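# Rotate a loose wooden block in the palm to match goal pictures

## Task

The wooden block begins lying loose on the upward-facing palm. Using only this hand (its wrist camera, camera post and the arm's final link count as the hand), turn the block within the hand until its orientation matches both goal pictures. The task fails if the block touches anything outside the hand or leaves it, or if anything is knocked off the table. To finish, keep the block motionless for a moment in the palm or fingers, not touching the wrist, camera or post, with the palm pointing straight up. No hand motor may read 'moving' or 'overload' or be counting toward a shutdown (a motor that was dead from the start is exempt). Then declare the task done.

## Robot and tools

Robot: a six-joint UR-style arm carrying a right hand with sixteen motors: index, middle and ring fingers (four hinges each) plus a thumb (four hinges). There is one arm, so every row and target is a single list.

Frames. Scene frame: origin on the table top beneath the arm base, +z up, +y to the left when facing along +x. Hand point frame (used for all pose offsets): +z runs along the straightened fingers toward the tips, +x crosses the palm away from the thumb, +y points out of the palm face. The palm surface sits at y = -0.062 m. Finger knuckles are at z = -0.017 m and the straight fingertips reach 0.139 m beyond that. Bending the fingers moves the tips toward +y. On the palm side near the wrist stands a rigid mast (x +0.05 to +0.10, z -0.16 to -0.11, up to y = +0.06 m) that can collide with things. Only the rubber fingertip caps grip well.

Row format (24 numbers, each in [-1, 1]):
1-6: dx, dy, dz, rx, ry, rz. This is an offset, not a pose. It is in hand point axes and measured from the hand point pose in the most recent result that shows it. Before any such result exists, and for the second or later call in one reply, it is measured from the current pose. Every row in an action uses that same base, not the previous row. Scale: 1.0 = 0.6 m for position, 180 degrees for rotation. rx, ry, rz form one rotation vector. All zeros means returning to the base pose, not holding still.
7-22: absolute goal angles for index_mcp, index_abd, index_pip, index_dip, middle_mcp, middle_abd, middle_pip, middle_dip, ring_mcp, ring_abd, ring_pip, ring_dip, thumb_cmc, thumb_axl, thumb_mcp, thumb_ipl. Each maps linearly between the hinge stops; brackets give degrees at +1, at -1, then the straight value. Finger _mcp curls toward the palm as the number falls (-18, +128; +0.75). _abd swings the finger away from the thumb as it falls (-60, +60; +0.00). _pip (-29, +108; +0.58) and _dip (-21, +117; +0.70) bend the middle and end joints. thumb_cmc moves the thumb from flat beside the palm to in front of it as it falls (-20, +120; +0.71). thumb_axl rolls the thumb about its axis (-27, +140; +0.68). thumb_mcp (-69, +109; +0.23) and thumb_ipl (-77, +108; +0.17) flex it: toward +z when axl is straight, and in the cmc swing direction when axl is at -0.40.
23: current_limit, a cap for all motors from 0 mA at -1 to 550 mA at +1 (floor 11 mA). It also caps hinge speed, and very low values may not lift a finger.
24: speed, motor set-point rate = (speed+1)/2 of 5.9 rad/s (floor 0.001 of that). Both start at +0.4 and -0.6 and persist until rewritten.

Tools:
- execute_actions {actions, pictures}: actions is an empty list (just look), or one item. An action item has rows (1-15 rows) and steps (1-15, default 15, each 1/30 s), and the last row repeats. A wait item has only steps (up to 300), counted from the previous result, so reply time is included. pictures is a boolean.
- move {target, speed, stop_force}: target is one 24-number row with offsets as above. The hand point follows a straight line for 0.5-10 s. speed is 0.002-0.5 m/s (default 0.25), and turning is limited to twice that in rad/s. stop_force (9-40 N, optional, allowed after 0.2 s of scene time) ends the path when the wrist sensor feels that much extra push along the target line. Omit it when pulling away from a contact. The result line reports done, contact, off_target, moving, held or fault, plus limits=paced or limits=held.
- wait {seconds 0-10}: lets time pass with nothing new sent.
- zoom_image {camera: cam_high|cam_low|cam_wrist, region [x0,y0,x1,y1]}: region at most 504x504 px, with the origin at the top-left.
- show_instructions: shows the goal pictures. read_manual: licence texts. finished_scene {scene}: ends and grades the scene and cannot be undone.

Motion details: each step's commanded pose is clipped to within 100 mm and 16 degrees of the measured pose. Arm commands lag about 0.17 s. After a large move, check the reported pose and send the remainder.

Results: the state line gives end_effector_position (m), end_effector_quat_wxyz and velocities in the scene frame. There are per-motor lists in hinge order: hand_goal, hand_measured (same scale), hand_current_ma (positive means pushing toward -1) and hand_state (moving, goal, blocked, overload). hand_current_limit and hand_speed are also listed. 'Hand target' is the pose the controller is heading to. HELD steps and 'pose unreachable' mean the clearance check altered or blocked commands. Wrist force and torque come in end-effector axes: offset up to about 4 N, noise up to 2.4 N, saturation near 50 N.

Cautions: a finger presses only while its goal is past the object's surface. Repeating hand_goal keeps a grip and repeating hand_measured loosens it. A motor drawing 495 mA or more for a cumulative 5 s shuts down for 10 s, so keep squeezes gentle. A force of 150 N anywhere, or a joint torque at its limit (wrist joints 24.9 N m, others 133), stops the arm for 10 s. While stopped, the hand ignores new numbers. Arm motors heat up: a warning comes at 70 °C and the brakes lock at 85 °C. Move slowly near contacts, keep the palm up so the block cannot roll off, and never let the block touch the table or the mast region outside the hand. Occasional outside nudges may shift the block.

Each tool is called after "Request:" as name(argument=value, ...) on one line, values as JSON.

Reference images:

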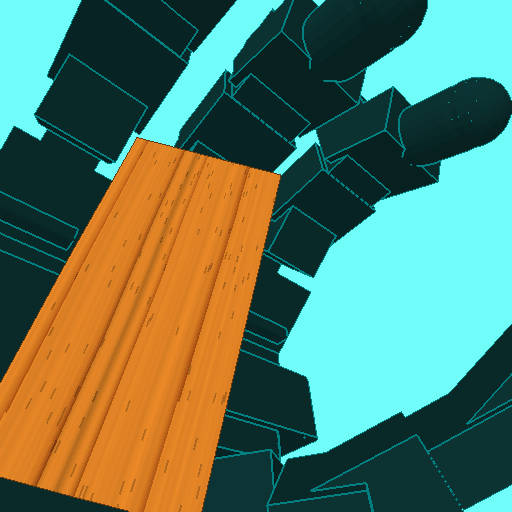

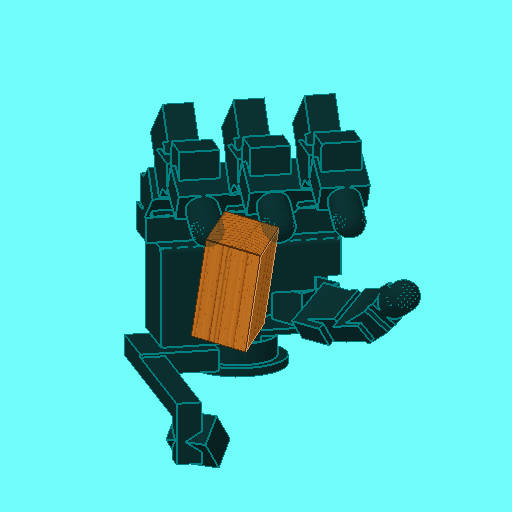

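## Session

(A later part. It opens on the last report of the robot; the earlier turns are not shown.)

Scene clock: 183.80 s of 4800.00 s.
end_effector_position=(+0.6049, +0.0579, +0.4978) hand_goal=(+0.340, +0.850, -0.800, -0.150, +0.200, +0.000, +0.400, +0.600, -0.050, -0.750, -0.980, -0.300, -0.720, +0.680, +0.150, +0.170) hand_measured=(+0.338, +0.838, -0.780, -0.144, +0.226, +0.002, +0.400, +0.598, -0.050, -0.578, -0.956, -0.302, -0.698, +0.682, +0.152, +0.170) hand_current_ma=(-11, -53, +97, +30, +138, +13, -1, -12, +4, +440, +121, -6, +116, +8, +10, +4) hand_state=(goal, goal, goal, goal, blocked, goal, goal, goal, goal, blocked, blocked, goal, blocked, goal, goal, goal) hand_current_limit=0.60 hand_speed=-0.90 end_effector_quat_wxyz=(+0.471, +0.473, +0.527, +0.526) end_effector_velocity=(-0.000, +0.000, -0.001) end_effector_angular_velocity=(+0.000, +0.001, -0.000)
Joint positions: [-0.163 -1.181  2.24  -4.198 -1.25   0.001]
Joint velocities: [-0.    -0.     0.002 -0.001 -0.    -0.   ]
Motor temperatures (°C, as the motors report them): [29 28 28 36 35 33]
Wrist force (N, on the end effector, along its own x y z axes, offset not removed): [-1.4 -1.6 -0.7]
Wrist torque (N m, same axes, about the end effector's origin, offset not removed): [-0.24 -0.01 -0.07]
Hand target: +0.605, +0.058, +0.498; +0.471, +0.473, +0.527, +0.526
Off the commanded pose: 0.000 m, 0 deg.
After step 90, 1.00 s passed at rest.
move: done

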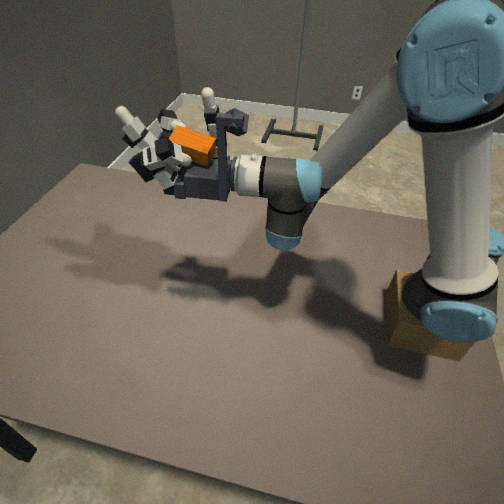

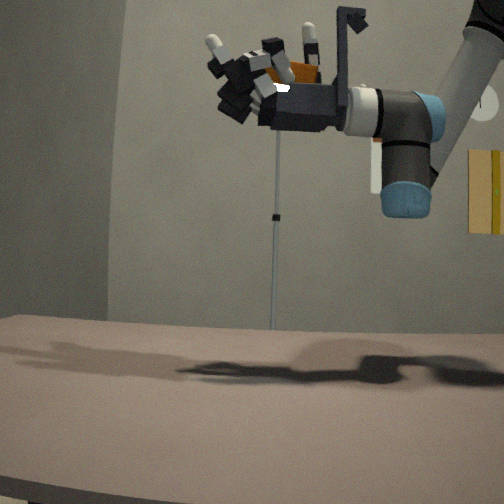

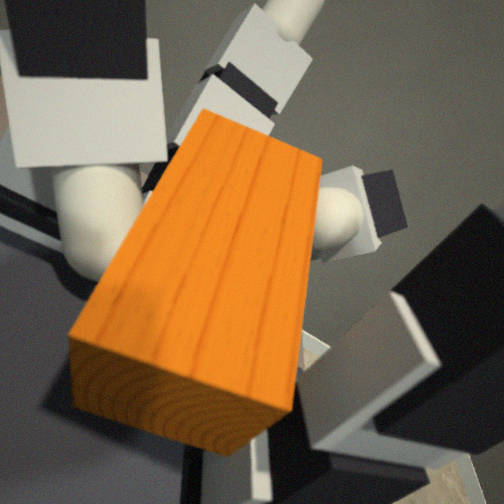

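Request:
move(target=[0,0,0,0,0,0,0.42,1,-0.8,-0.05,0.05,0,0.4,0.6,-0.02,-0.7,-0.95,-0.25,-0.7,0.68,0.2,0.17,0.6,-0.9])

Scene clock: 190.10 s of 4800.00 s.
end_effector_position=(+0.6049, +0.0579, +0.4978) hand_goal=(+0.420, +1.000, -0.800, -0.050, +0.050, +0.000, +0.400, +0.600, -0.020, -0.700, -0.950, -0.250, -0.700, +0.680, +0.200, +0.170) hand_measured=(+0.426, +0.998, -0.798, -0.048, +0.072, +0.002, +0.400, +0.598, -0.020, -0.696, -0.956, -0.254, -0.698, +0.682, +0.198, +0.170) hand_current_ma=(+38, -12, +9, +12, +119, +13, -1, -12, +5, +13, -31, -18, +6, +9, -16, +4) hand_state=(goal, goal, goal, goal, blocked, goal, goal, goal, goal, goal, goal, goal, goal, goal, goal, goal) hand_current_limit=0.60 hand_speed=-0.90 end_effector_quat_wxyz=(+0.471, +0.473, +0.527, +0.526) end_effector_velocity=(+0.000, +0.001, +0.001) end_effector_angular_velocity=(-0.001, -0.001, +0.001)
Joint positions: [-0.163 -1.181  2.24  -4.198 -1.25   0.001]
Joint velocities: [ 0.001  0.    -0.002  0.    -0.    -0.001]
Motor temperatures (°C, as the motors report them): [29 28 28 36 35 33]
Wrist force (N, on the end effector, along its own x y z axes, offset not removed): [-1.7 0.3 0.2]
Wrist torque (N m, same axes, about the end effector's origin, offset not removed): [-0.07 0.00 0.00]
Hand target: +0.605, +0.058, +0.498; +0.471, +0.473, +0.527, +0.526
Off the commanded pose: 0.000 m, 0 deg.
After step 90, 2.40 s passed at rest.
move: done

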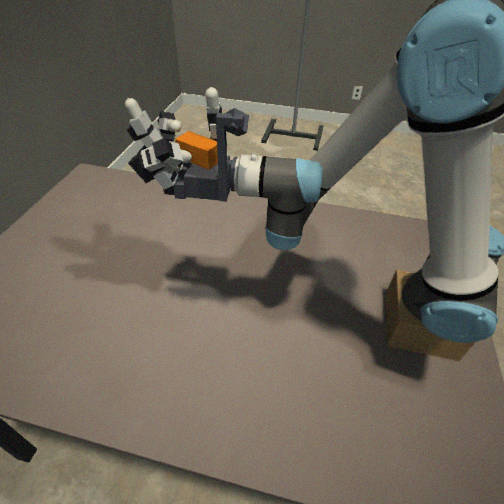

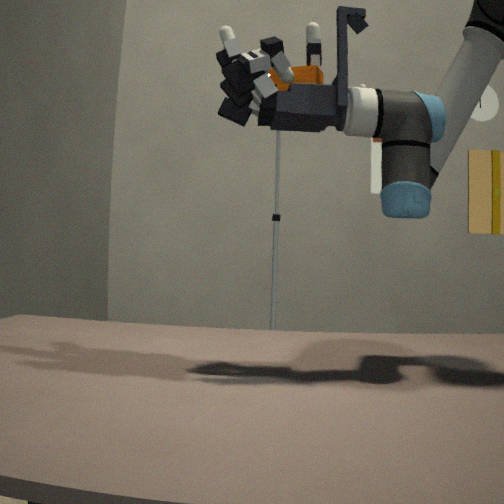

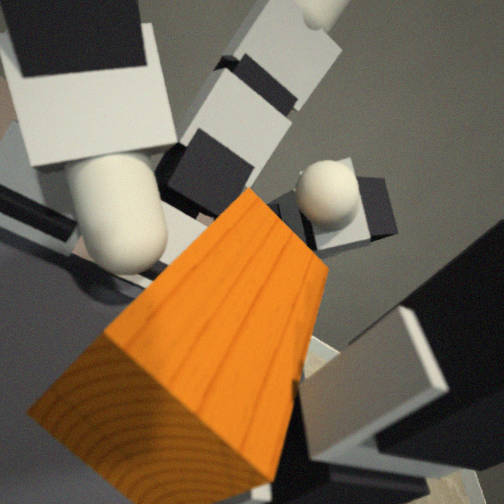

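Request:
move(target=[0,0,0,0,0,0,0.75,0,-0.5,0,0.4,0,0.3,0.5,-0.05,-0.1,-0.98,0,-0.1,0.72,-0.68,0.17,0.6,-0.6])

Request:
move(target=[0,0,0,0,0,0,0.75,0,-0.5,0,0.4,0,0.3,0.5,-0.2,-0.55,-0.98,0,-0.52,0.6,-0.75,0.17,0.6,-0.8])

Request:
move(target=[0,0,0,0,0,0,0.6,0,-0.98,-0.5,0.4,0,0.3,0.5,-0.2,-0.55,-0.98,0,-0.4,0.7,0.2,0.17,0.6,-0.6])

Scene clock: 198.50 s of 4800.00 s.
end_effector_position=(+0.6049, +0.0579, +0.4978) hand_goal=(+0.750, +0.000, -0.500, +0.000, +0.400, +0.000, +0.300, +0.500, -0.050, -0.100, -0.980, +0.000, -0.100, +0.720, -0.680, +0.170) hand_measured=(+0.756, +0.004, -0.502, -0.004, +0.410, +0.002, +0.308, +0.504, -0.042, -0.104, -0.980, -0.004, -0.096, +0.722, -0.682, +0.170) hand_current_ma=(+38, +14, -11, -19, +52, +13, +37, +16, +46, -17, -1, -19, +17, +7, -18, +3) hand_state=(goal, goal, goal, goal, goal, goal, goal, goal, goal, goal, goal, goal, goal, goal, goal, goal) hand_current_limit=0.60 hand_speed=-0.60 end_effector_quat_wxyz=(+0.471, +0.473, +0.527, +0.526) end_effector_velocity=(+0.000, +0.000, -0.001) end_effector_angular_velocity=(+0.000, +0.002, +0.001)
Joint positions: [-0.163 -1.181  2.24  -4.198 -1.25   0.001]
Joint velocities: [ 0.001  0.     0.001  0.001  0.    -0.   ]
Motor temperatures (°C, as the motors report them): [29 28 28 36 35 33]
Wrist force (N, on the end effector, along its own x y z axes, offset not removed): [-2.2 -1.0 -1.5]
Wrist torque (N m, same axes, about the end effector's origin, offset not removed): [-0.13 0.13 -0.10]
Hand target: +0.605, +0.058, +0.498; +0.471, +0.473, +0.527, +0.526
Off the commanded pose: 0.000 m, 0 deg.
After step 90, 3.97 s passed at rest.
move: done

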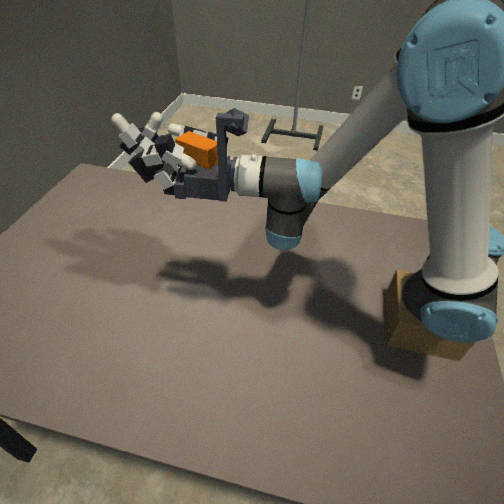

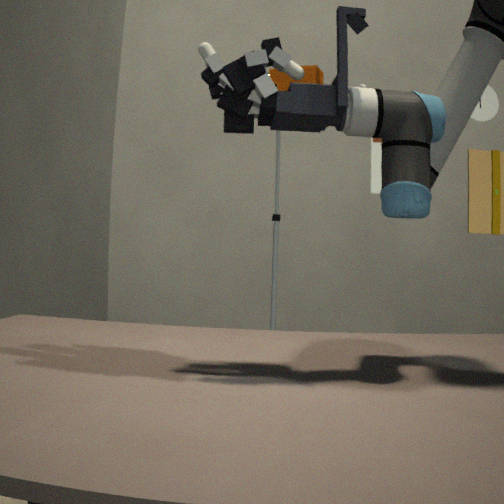

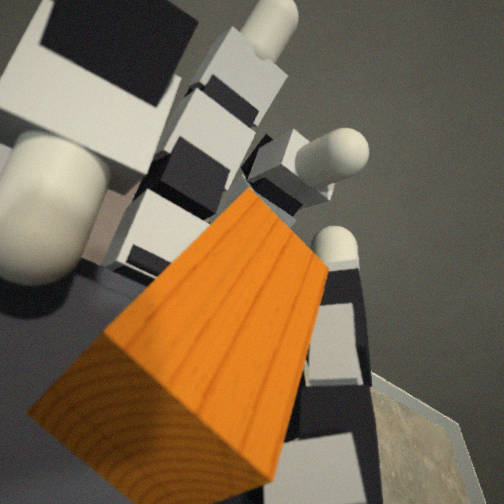

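Scene clock: 199.60 s of 4800.00 s.
end_effector_position=(+0.6049, +0.0579, +0.4978) hand_goal=(+0.750, +0.000, -0.500, +0.000, +0.400, +0.000, +0.300, +0.500, -0.200, -0.550, -0.980, +0.000, -0.520, +0.600, -0.750, +0.170) hand_measured=(+0.756, +0.004, -0.502, -0.004, +0.410, +0.002, +0.308, +0.504, -0.200, -0.536, -0.980, +0.000, -0.502, +0.608, -0.754, +0.170) hand_current_ma=(+39, +14, -11, -19, +52, +13, +37, +16, +4, +59, +2, -3, +101, +49, -21, +3) hand_state=(goal, goal, goal, goal, goal, goal, goal, goal, goal, goal, goal, goal, goal, goal, goal, goal) hand_current_limit=0.60 hand_speed=-0.80 end_effector_quat_wxyz=(+0.471, +0.473, +0.527, +0.526) end_effector_velocity=(-0.000, -0.001, +0.000) end_effector_angular_velocity=(+0.000, -0.000, -0.001)
Joint positions: [-0.163 -1.181  2.24  -4.198 -1.25   0.001]
Joint velocities: [-0.001 -0.001  0.     0.    -0.     0.   ]
Motor temperatures (°C, as the motors report them): [29 28 28 36 35 33]
Wrist force (N, on the end effector, along its own x y z axes, offset not removed): [-1.1 -1.5 -0.8]
Wrist torque (N m, same axes, about the end effector's origin, offset not removed): [-0.15 -0.02 -0.04]
Hand target: +0.605, +0.058, +0.498; +0.471, +0.473, +0.527, +0.526
Off the commanded pose: 0.000 m, 0 deg.
move: done

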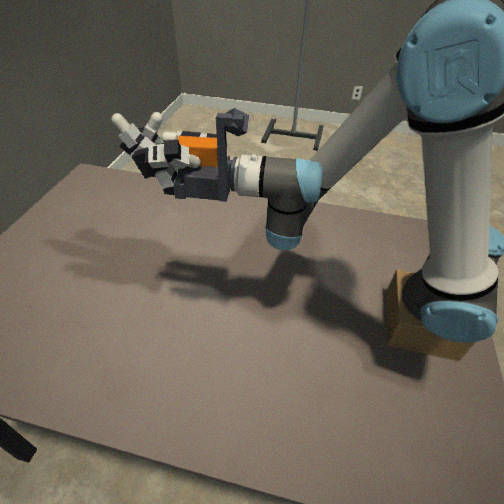

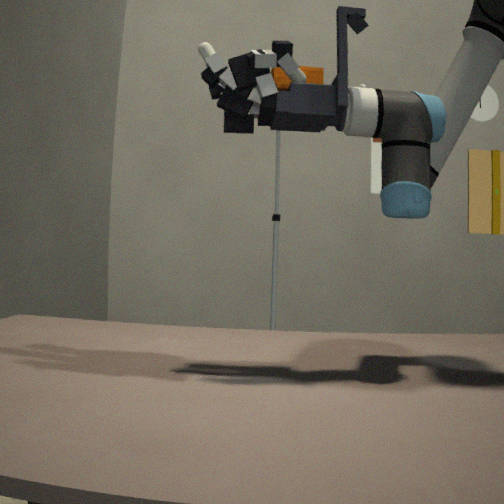

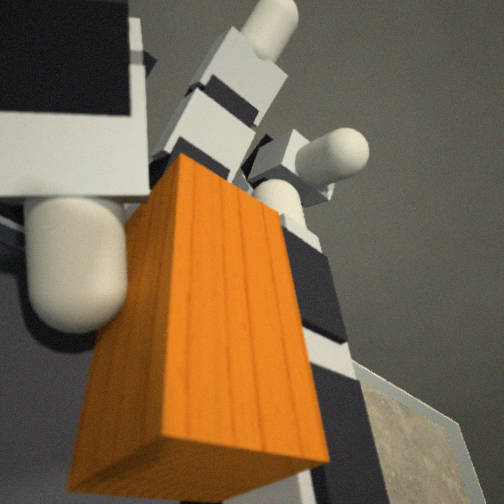

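Scene clock: 200.57 s of 4800.00 s.
end_effector_position=(+0.6049, +0.0579, +0.4978) hand_goal=(+0.600, +0.000, -0.980, -0.500, +0.400, +0.000, +0.300, +0.500, -0.200, -0.550, -0.980, +0.000, -0.400, +0.700, +0.200, +0.170) hand_measured=(+0.692, +0.002, -0.560, -0.152, +0.410, +0.002, +0.308, +0.504, -0.200, -0.544, -0.980, +0.000, -0.438, +0.664, -0.700, +0.150) hand_current_ma=(+440, +12, +440, +434, +53, +13, +37, +16, +4, +24, +0, -3, -200, -242, -440, -140) hand_state=(blocked, goal, blocked, moving, goal, goal, goal, goal, goal, goal, goal, goal, blocked, blocked, blocked, blocked) hand_current_limit=0.60 hand_speed=-0.60 end_effector_quat_wxyz=(+0.471, +0.473, +0.527, +0.526) end_effector_velocity=(-0.000, +0.000, -0.001) end_effector_angular_velocity=(-0.000, +0.002, +0.001)
Joint positions: [-0.163 -1.181  2.24  -4.198 -1.25   0.001]
Joint velocities: [ 0.    -0.     0.001  0.001  0.    -0.001]
Motor temperatures (°C, as the motors report them): [29 28 28 36 35 33]
Wrist force (N, on the end effector, along its own x y z axes, offset not removed): [-3.8 -1.3 -1.8]
Wrist torque (N m, same axes, about the end effector's origin, offset not removed): [-0.08 0.35 -0.26]
Hand target: +0.605, +0.058, +0.498; +0.471, +0.473, +0.527, +0.526
Off the commanded pose: 0.000 m, 0 deg.
move: done

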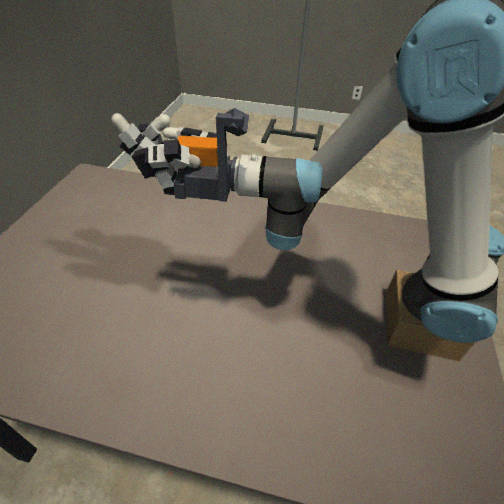

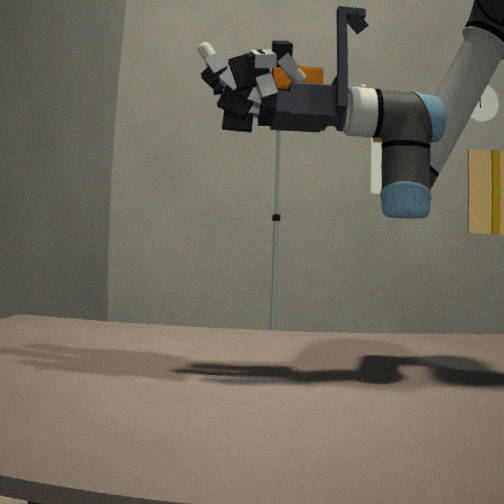

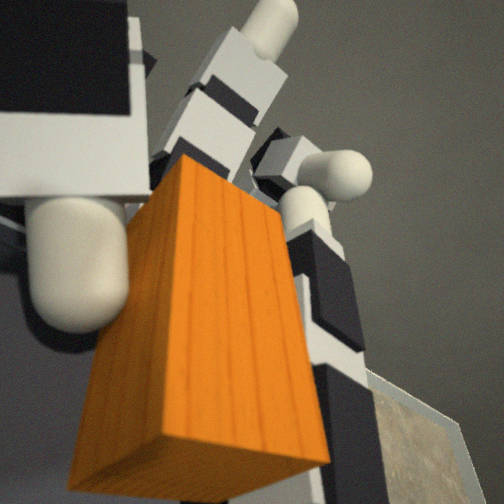

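Request:
move(target=[0,0,0,0,0,0,0.75,0.15,0,0,0.4,0,0.3,0.5,-0.03,-0.4,-0.98,-0.15,-0.4,0.7,0.2,0.17,0.6,-0.5])

Request:
move(target=[0,0,0,0,0,0,0.12,0.2,-0.98,-0.4,0.4,0,0.3,0.5,-0.03,-0.6,-0.98,-0.15,-0.68,0.68,0.2,0.17,0.6,-0.7])

Request:
move(target=[0,0,0,0,0,0,0.12,0.75,-0.98,-0.4,0.4,0,0.3,0.5,-0.03,-0.65,-0.98,-0.2,-0.68,0.68,0.2,0.17,0.6,-0.85])

Request:
move(target=[0,0,0,0,0,0,0.28,0.9,-0.88,-0.2,0.4,0,0.3,0.5,-0.03,-0.65,-0.98,-0.3,-0.68,0.68,0.2,0.17,0.6,-0.9])

Scene clock: 210.53 s of 4800.00 s.
end_effector_position=(+0.6049, +0.0579, +0.4978) hand_goal=(+0.750, +0.150, +0.000, +0.000, +0.400, +0.000, +0.300, +0.500, -0.030, -0.400, -0.980, -0.150, -0.400, +0.700, +0.200, +0.170) hand_measured=(+0.758, +0.146, +0.000, -0.002, +0.410, +0.002, +0.308, +0.504, -0.030, -0.404, -0.980, -0.148, -0.400, +0.698, +0.198, +0.168) hand_current_ma=(+47, -14, -3, -15, +53, +13, +37, +16, +2, -19, +0, +12, +2, -7, -18, -14) hand_state=(goal, goal, goal, goal, goal, goal, goal, goal, goal, goal, goal, goal, goal, goal, goal, goal) hand_current_limit=0.60 hand_speed=-0.50 end_effector_quat_wxyz=(+0.471, +0.473, +0.527, +0.526) end_effector_velocity=(-0.000, -0.000, +0.001) end_effector_angular_velocity=(-0.000, -0.003, -0.001)
Joint positions: [-0.163 -1.181  2.24  -4.198 -1.25   0.001]
Joint velocities: [-0.001 -0.    -0.001 -0.001 -0.     0.   ]
Motor temperatures (°C, as the motors report them): [29 28 28 36 35 33]
Wrist force (N, on the end effector, along its own x y z axes, offset not removed): [-0.4 -1.5 0.2]
Wrist torque (N m, same axes, about the end effector's origin, offset not removed): [-0.34 -0.11 0.13]
Hand target: +0.605, +0.058, +0.498; +0.471, +0.473, +0.527, +0.526
Off the commanded pose: 0.000 m, 0 deg.
After step 90, 5.60 s passed at rest.
move: done

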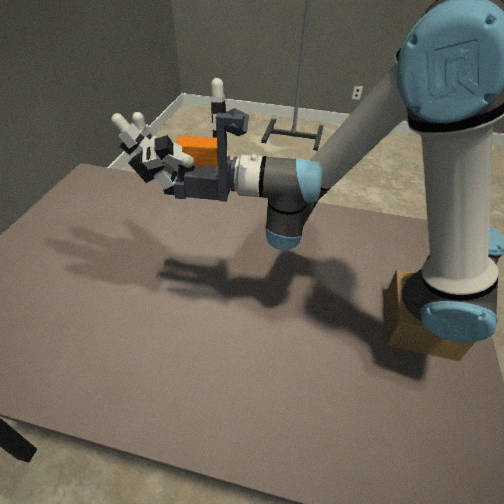

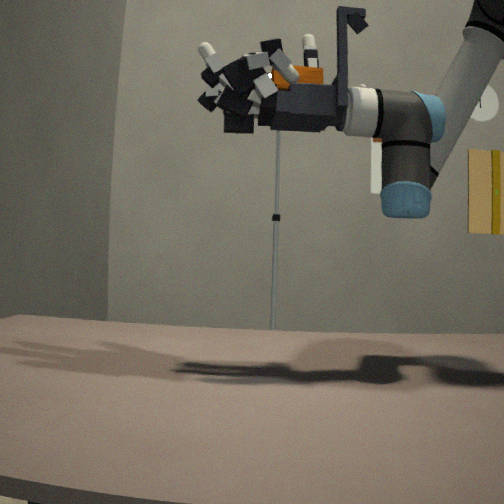

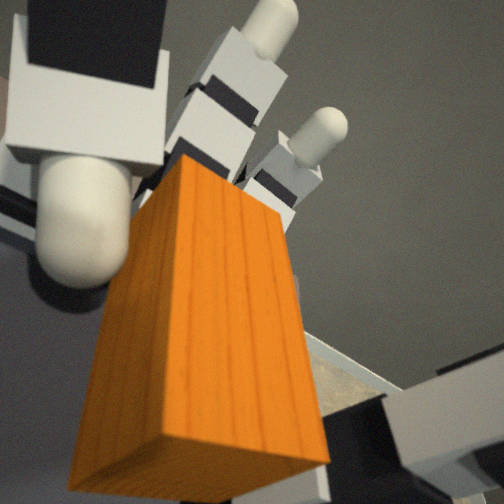

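Scene clock: 212.13 s of 4800.00 s.
end_effector_position=(+0.6049, +0.0579, +0.4978) hand_goal=(+0.120, +0.200, -0.980, -0.400, +0.400, +0.000, +0.300, +0.500, -0.030, -0.600, -0.980, -0.150, -0.680, +0.680, +0.200, +0.170) hand_measured=(+0.132, +0.198, -0.980, -0.398, +0.410, +0.002, +0.308, +0.504, -0.028, -0.596, -0.980, -0.148, -0.676, +0.682, +0.198, +0.168) hand_current_ma=(+64, -13, +1, +12, +53, +13, +37, +16, +7, +17, +0, +8, +17, +14, -18, -14) hand_state=(goal, goal, goal, goal, goal, goal, goal, goal, goal, goal, goal, goal, goal, goal, goal, goal) hand_current_limit=0.60 hand_speed=-0.70 end_effector_quat_wxyz=(+0.471, +0.473, +0.527, +0.526) end_effector_velocity=(-0.000, -0.001, -0.000) end_effector_angular_velocity=(+0.000, +0.002, -0.001)
Joint positions: [-0.163 -1.181  2.24  -4.198 -1.25   0.001]
Joint velocities: [-0.001 -0.001  0.001  0.001  0.    -0.   ]
Motor temperatures (°C, as the motors report them): [29 28 28 36 35 33]
Wrist force (N, on the end effector, along its own x y z axes, offset not removed): [-1.3 -1.2 -0.3]
Wrist torque (N m, same axes, about the end effector's origin, offset not removed): [-0.26 -0.02 -0.01]
Hand target: +0.605, +0.058, +0.498; +0.471, +0.473, +0.527, +0.526
Off the commanded pose: 0.000 m, 0 deg.
move: done

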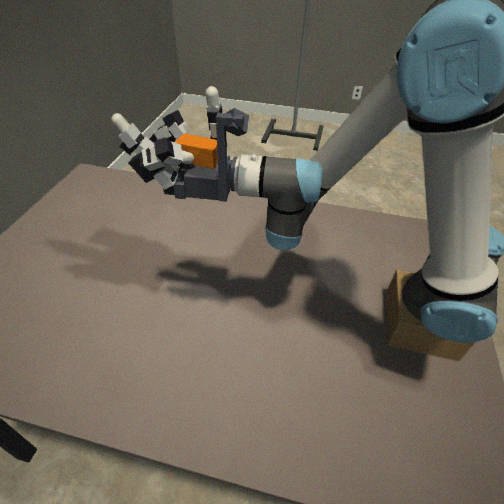

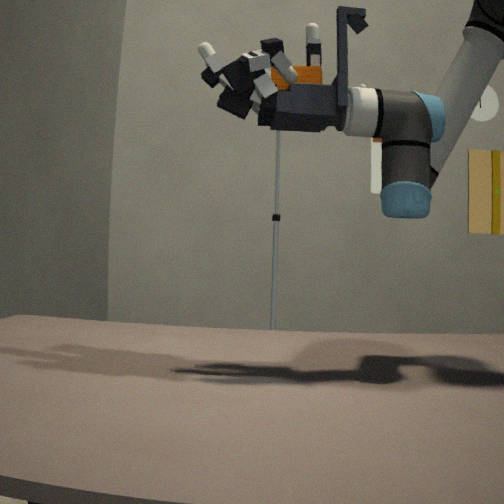

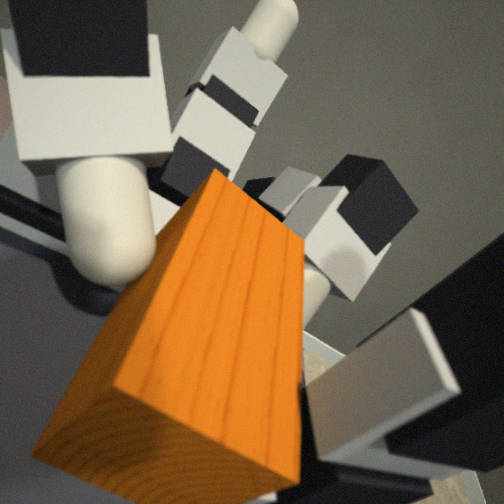

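Scene clock: 213.33 s of 4800.00 s.
end_effector_position=(+0.6049, +0.0579, +0.4978) hand_goal=(+0.120, +0.750, -0.980, -0.400, +0.400, +0.000, +0.300, +0.500, -0.030, -0.650, -0.980, -0.200, -0.680, +0.680, +0.200, +0.170) hand_measured=(+0.122, +0.420, -0.980, -0.404, +0.410, +0.002, +0.308, +0.504, -0.026, -0.604, -0.926, -0.184, -0.670, +0.682, +0.198, +0.168) hand_current_ma=(+5, -437, +0, -23, +53, +13, +37, +16, +19, +205, +277, +80, +53, +14, -18, -14) hand_state=(goal, blocked, goal, goal, goal, goal, goal, goal, goal, blocked, blocked, goal, goal, goal, goal, goal) hand_current_limit=0.60 hand_speed=-0.85 end_effector_quat_wxyz=(+0.471, +0.473, +0.527, +0.526) end_effector_velocity=(-0.000, -0.000, +0.001) end_effector_angular_velocity=(-0.001, -0.002, -0.000)
Joint positions: [-0.163 -1.181  2.24  -4.198 -1.25   0.001]
Joint velocities: [-0.    -0.001 -0.001 -0.    -0.    -0.   ]
Motor temperatures (°C, as the motors report them): [29 28 28 36 35 33]
Wrist force (N, on the end effector, along its own x y z axes, offset not removed): [-2.0 -0.6 -0.7]
Wrist torque (N m, same axes, about the end effector's origin, offset not removed): [-0.06 0.15 -0.08]
Hand target: +0.605, +0.058, +0.498; +0.471, +0.473, +0.527, +0.526
Off the commanded pose: 0.000 m, 0 deg.
move: done

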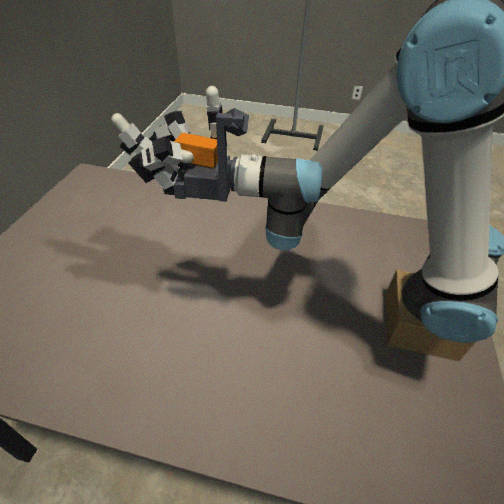

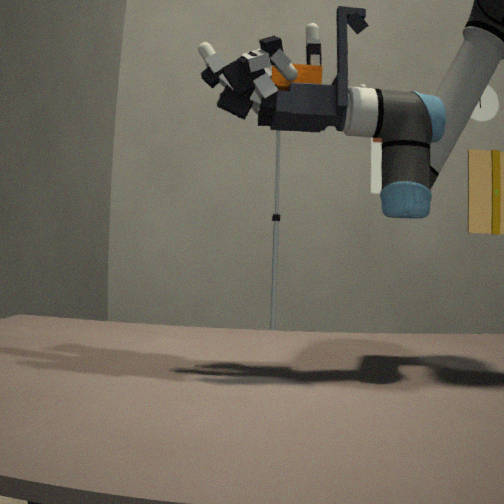

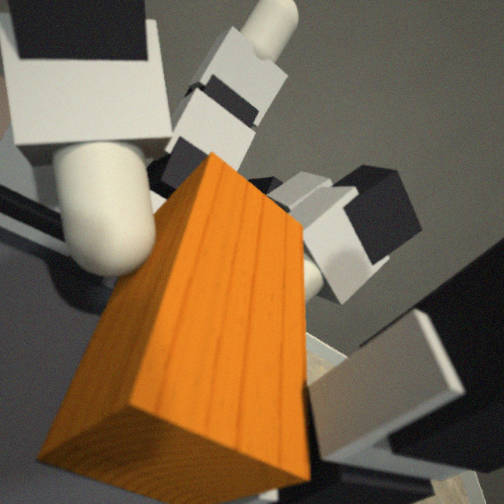

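Scene clock: 214.53 s of 4800.00 s.
end_effector_position=(+0.6049, +0.0579, +0.4978) hand_goal=(+0.280, +0.900, -0.880, -0.200, +0.400, +0.000, +0.300, +0.500, -0.030, -0.650, -0.980, -0.300, -0.680, +0.680, +0.200, +0.170) hand_measured=(+0.262, +0.538, -0.878, -0.210, +0.410, +0.002, +0.308, +0.504, -0.014, -0.604, -0.912, -0.266, -0.666, +0.682, +0.198, +0.168) hand_current_ma=(-94, -437, +11, -55, +53, +13, +37, +16, +91, +206, +346, +178, +80, +14, -17, -14) hand_state=(goal, blocked, goal, goal, goal, goal, goal, goal, goal, blocked, blocked, blocked, goal, goal, goal, goal) hand_current_limit=0.60 hand_speed=-0.90 end_effector_quat_wxyz=(+0.471, +0.473, +0.527, +0.526) end_effector_velocity=(-0.000, +0.000, -0.000) end_effector_angular_velocity=(-0.000, +0.000, +0.001)
Joint positions: [-0.163 -1.181  2.24  -4.198 -1.25   0.001]
Joint velocities: [ 0.001 -0.     0.001 -0.001 -0.    -0.   ]
Motor temperatures (°C, as the motors report them): [29 28 28 36 35 33]
Wrist force (N, on the end effector, along its own x y z axes, offset not removed): [-1.4 -1.1 0.3]
Wrist torque (N m, same axes, about the end effector's origin, offset not removed): [-0.33 -0.01 -0.07]
Hand target: +0.605, +0.058, +0.498; +0.471, +0.473, +0.527, +0.526
Off the commanded pose: 0.000 m, 0 deg.
move: done

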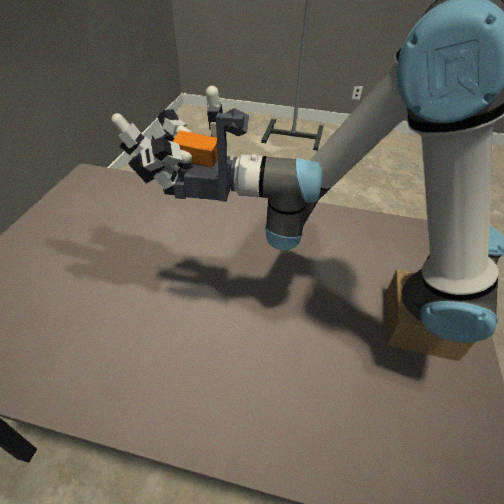

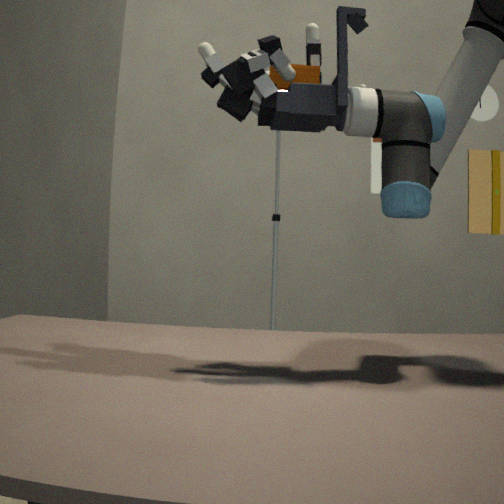

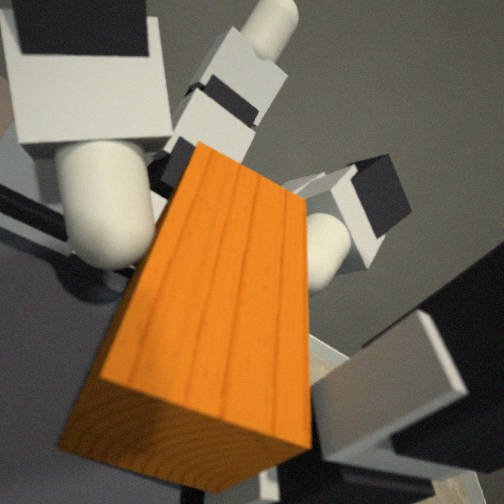

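Request:
move(target=[0,0,0,0,0,0,0.28,0.95,-0.88,-0.15,0.4,0,0.3,0.5,0.02,-0.52,-0.92,-0.28,-0.7,0.68,0.2,0.17,0.7,-0.92])

Scene clock: 223.63 s of 4800.00 s.
end_effector_position=(+0.6049, +0.0579, +0.4978) hand_goal=(+0.280, +0.950, -0.880, -0.150, +0.400, +0.000, +0.300, +0.500, +0.020, -0.520, -0.920, -0.280, -0.700, +0.680, +0.200, +0.170) hand_measured=(+0.270, +0.892, -0.856, -0.144, +0.410, +0.002, +0.308, +0.504, +0.030, -0.482, -0.894, -0.280, -0.682, +0.682, +0.198, +0.168) hand_current_ma=(-52, -260, +120, +35, +53, +13, +37, +16, +56, +166, +128, +0, +101, +15, -17, -14) hand_state=(goal, blocked, blocked, goal, goal, goal, goal, goal, goal, blocked, blocked, goal, goal, goal, goal, goal) hand_current_limit=0.70 hand_speed=-0.92 end_effector_quat_wxyz=(+0.471, +0.473, +0.527, +0.526) end_effector_velocity=(-0.000, -0.000, +0.001) end_effector_angular_velocity=(-0.001, -0.002, -0.001)
Joint positions: [-0.163 -1.181  2.24  -4.198 -1.25   0.001]
Joint velocities: [-0.001  0.    -0.    -0.002  0.    -0.   ]
Motor temperatures (°C, as the motors report them): [29 28 28 36 35 33]
Wrist force (N, on the end effector, along its own x y z axes, offset not removed): [-2.3 -1.0 -1.1]
Wrist torque (N m, same axes, about the end effector's origin, offset not removed): [-0.17 0.16 -0.14]
Hand target: +0.605, +0.058, +0.498; +0.471, +0.473, +0.527, +0.526
Off the commanded pose: 0.000 m, 0 deg.
After step 90, 4.43 s passed at rest.
move: done

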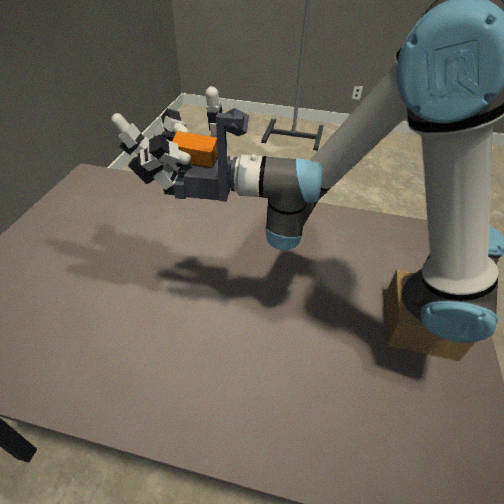

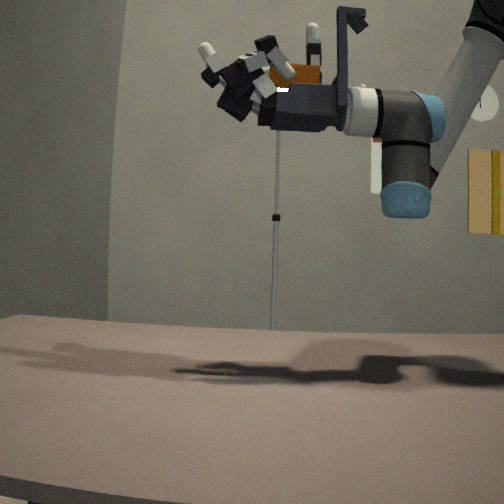

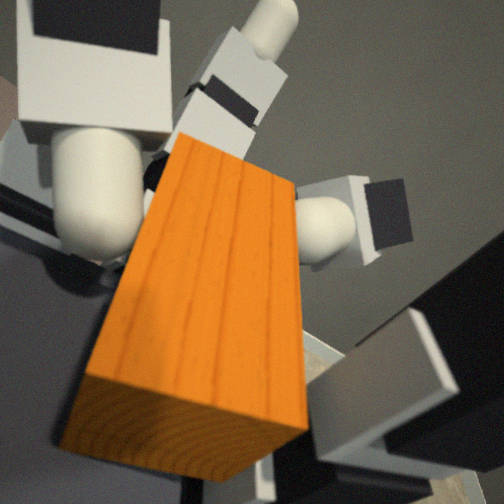

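Request:
move(target=[0,0,0,0,0,0,0.3,0.97,-0.74,-0.15,0.4,0,0.3,0.5,0.1,-0.85,-0.9,-0.2,-0.72,0.68,0.2,0.17,0.7,-0.93])

Scene clock: 228.73 s of 4800.00 s.
end_effector_position=(+0.6049, +0.0579, +0.4978) hand_goal=(+0.300, +0.970, -0.740, -0.150, +0.400, +0.000, +0.300, +0.500, +0.100, -0.850, -0.900, -0.200, -0.720, +0.680, +0.200, +0.170) hand_measured=(+0.286, +0.944, -0.696, -0.128, +0.410, +0.002, +0.308, +0.504, +0.106, -0.716, -0.884, -0.212, -0.696, +0.682, +0.198, +0.168) hand_current_ma=(-75, -120, +224, +112, +53, +13, +37, +16, +37, +465, +77, -67, +131, +18, -13, -14) hand_state=(goal, blocked, blocked, blocked, goal, goal, goal, goal, goal, blocked, goal, goal, blocked, goal, goal, goal) hand_current_limit=0.70 hand_speed=-0.93 end_effector_quat_wxyz=(+0.471, +0.473, +0.527, +0.526) end_effector_velocity=(+0.000, -0.000, -0.000) end_effector_angular_velocity=(+0.000, +0.001, -0.000)
Joint positions: [-0.163 -1.181  2.24  -4.198 -1.25   0.001]
Joint velocities: [-0.     0.     0.     0.001  0.     0.   ]
Motor temperatures (°C, as the motors report them): [29 28 28 36 35 33]
Wrist force (N, on the end effector, along its own x y z axes, offset not removed): [-1.3 -1.0 -0.6]
Wrist torque (N m, same axes, about the end effector's origin, offset not removed): [-0.24 0.09 -0.01]
Hand target: +0.605, +0.058, +0.498; +0.471, +0.473, +0.527, +0.526
Off the commanded pose: 0.000 m, 0 deg.
After step 90, 0.27 s passed at rest.
move: done

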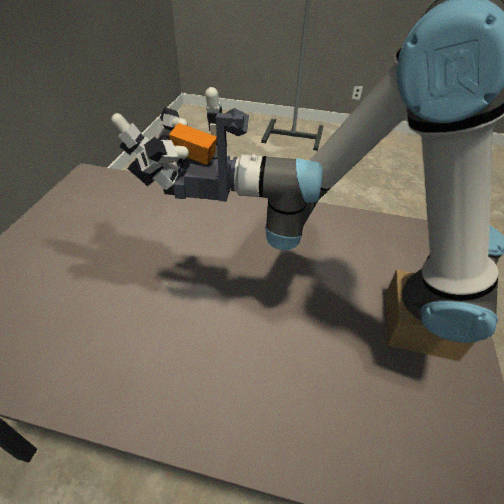

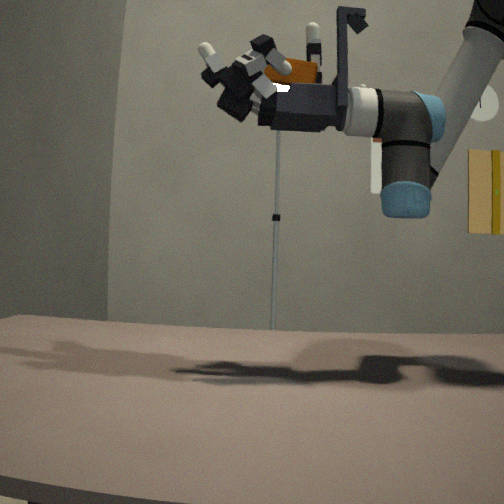

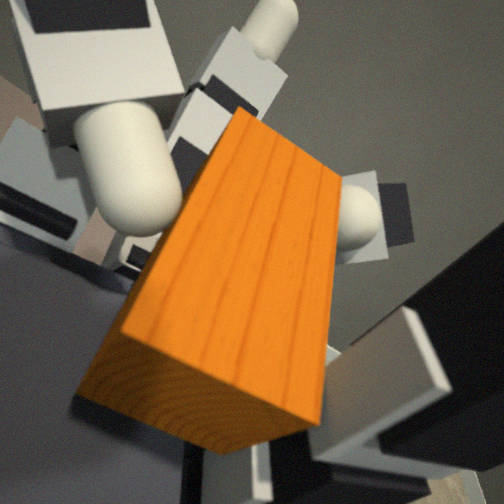

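Request:
move(target=[0,0,0,0,0,0,0.3,0.97,-0.74,-0.15,-0.05,0,0.5,0.6,0.1,-0.8,-0.9,-0.2,-0.7,0.68,0.2,0.17,0.7,-0.85])

Request:
move(target=[0,0,0,0,0,0,0.33,1,-0.92,-0.1,-0.05,0,0.5,0.6,0.05,-0.5,-0.92,-0.25,-0.72,0.68,0.2,0.17,0.7,-0.92])

Scene clock: 235.87 s of 4800.00 s.
end_effector_position=(+0.6049, +0.0579, +0.4978) hand_goal=(+0.300, +0.970, -0.740, -0.150, -0.050, +0.000, +0.500, +0.600, +0.100, -0.800, -0.900, -0.200, -0.700, +0.680, +0.200, +0.170) hand_measured=(+0.286, +0.948, -0.696, -0.128, -0.030, +0.002, +0.500, +0.598, +0.104, -0.718, -0.882, -0.212, -0.686, +0.682, +0.198, +0.168) hand_current_ma=(-75, -103, +224, +112, +107, +13, -2, -12, +25, +365, +87, -62, +75, +18, -13, -14) hand_state=(goal, blocked, blocked, blocked, blocked, goal, goal, goal, goal, blocked, goal, goal, goal, goal, goal, goal) hand_current_limit=0.70 hand_speed=-0.85 end_effector_quat_wxyz=(+0.471, +0.473, +0.527, +0.526) end_effector_velocity=(+0.000, -0.000, -0.001) end_effector_angular_velocity=(+0.001, +0.002, -0.001)
Joint positions: [-0.163 -1.181  2.24  -4.198 -1.25   0.001]
Joint velocities: [-0.001  0.001  0.     0.    -0.     0.   ]
Motor temperatures (°C, as the motors report them): [29 28 28 36 35 33]
Wrist force (N, on the end effector, along its own x y z axes, offset not removed): [-0.1 -1.2 -1.2]
Wrist torque (N m, same axes, about the end effector's origin, offset not removed): [-0.13 -0.09 0.08]
Hand target: +0.605, +0.058, +0.498; +0.471, +0.473, +0.527, +0.526
Off the commanded pose: 0.000 m, 0 deg.
After step 90, 2.57 s passed at rest.
move: done

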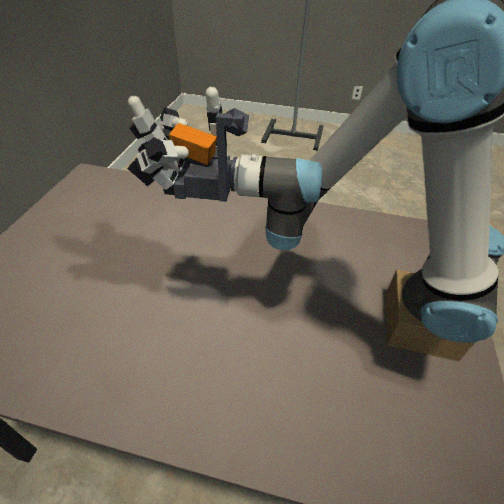

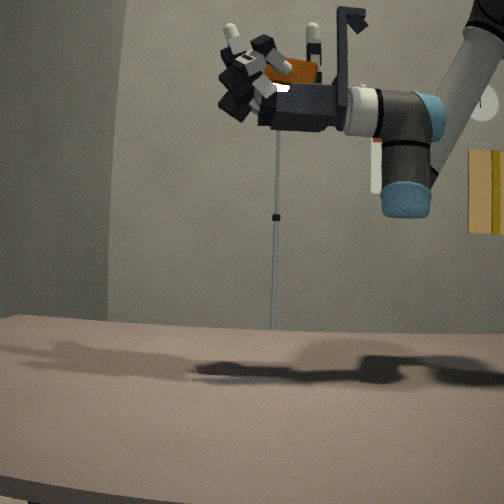

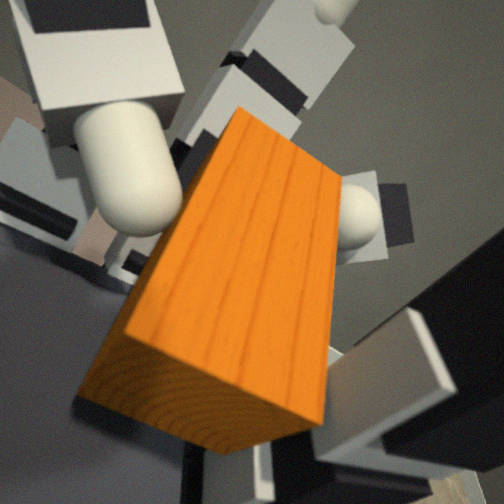

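Scene clock: 237.43 s of 4800.00 s.
end_effector_position=(+0.6049, +0.0579, +0.4978) hand_goal=(+0.330, +1.000, -0.920, -0.100, -0.050, +0.000, +0.500, +0.600, +0.050, -0.500, -0.920, -0.250, -0.720, +0.680, +0.200, +0.170) hand_measured=(+0.324, +0.970, -0.862, -0.084, -0.030, +0.002, +0.500, +0.598, +0.092, -0.470, -0.880, -0.256, -0.694, +0.680, +0.198, +0.168) hand_current_ma=(-36, -139, +293, +80, +107, +13, -2, -12, +225, +131, +203, -35, +144, -1, -13, -14) hand_state=(goal, blocked, blocked, goal, blocked, goal, goal, goal, blocked, blocked, blocked, goal, blocked, goal, goal, goal) hand_current_limit=0.70 hand_speed=-0.92 end_effector_quat_wxyz=(+0.471, +0.473, +0.527, +0.526) end_effector_velocity=(-0.000, +0.000, +0.000) end_effector_angular_velocity=(-0.000, -0.001, -0.000)
Joint positions: [-0.163 -1.181  2.24  -4.198 -1.25   0.001]
Joint velocities: [-0.    -0.001  0.001 -0.001 -0.    -0.   ]
Motor temperatures (°C, as the motors report them): [29 28 28 36 35 33]
Wrist force (N, on the end effector, along its own x y z axes, offset not removed): [-1.0 -1.1 -1.4]
Wrist torque (N m, same axes, about the end effector's origin, offset not removed): [-0.15 -0.03 0.03]
Hand target: +0.605, +0.058, +0.498; +0.471, +0.473, +0.527, +0.526
Off the commanded pose: 0.000 m, 0 deg.
move: done

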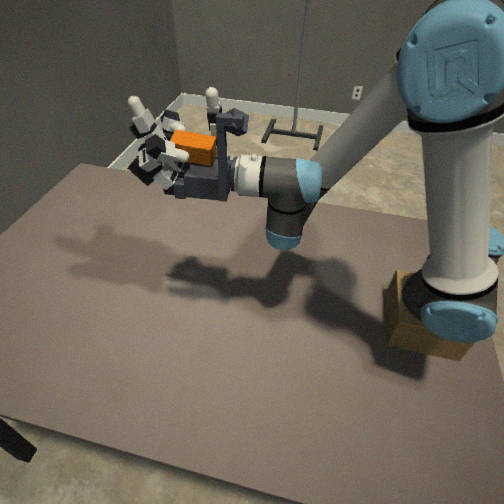

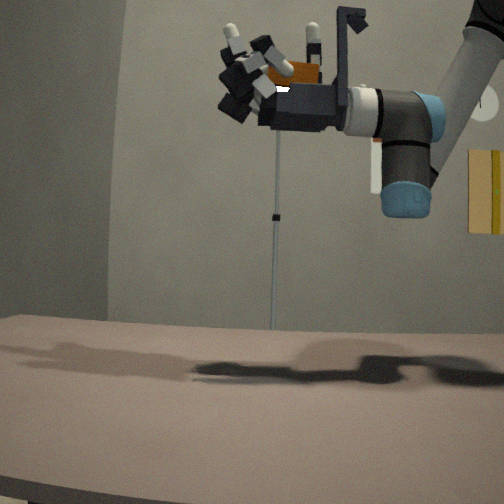

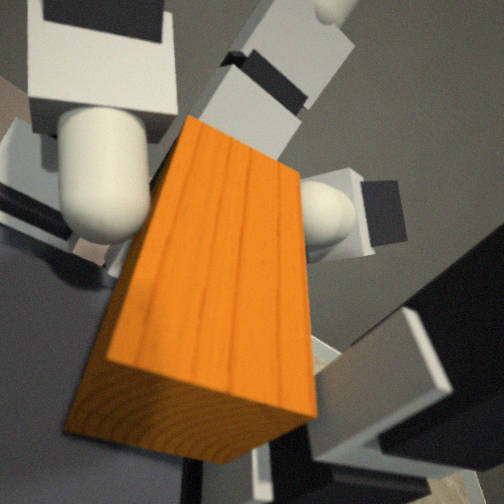

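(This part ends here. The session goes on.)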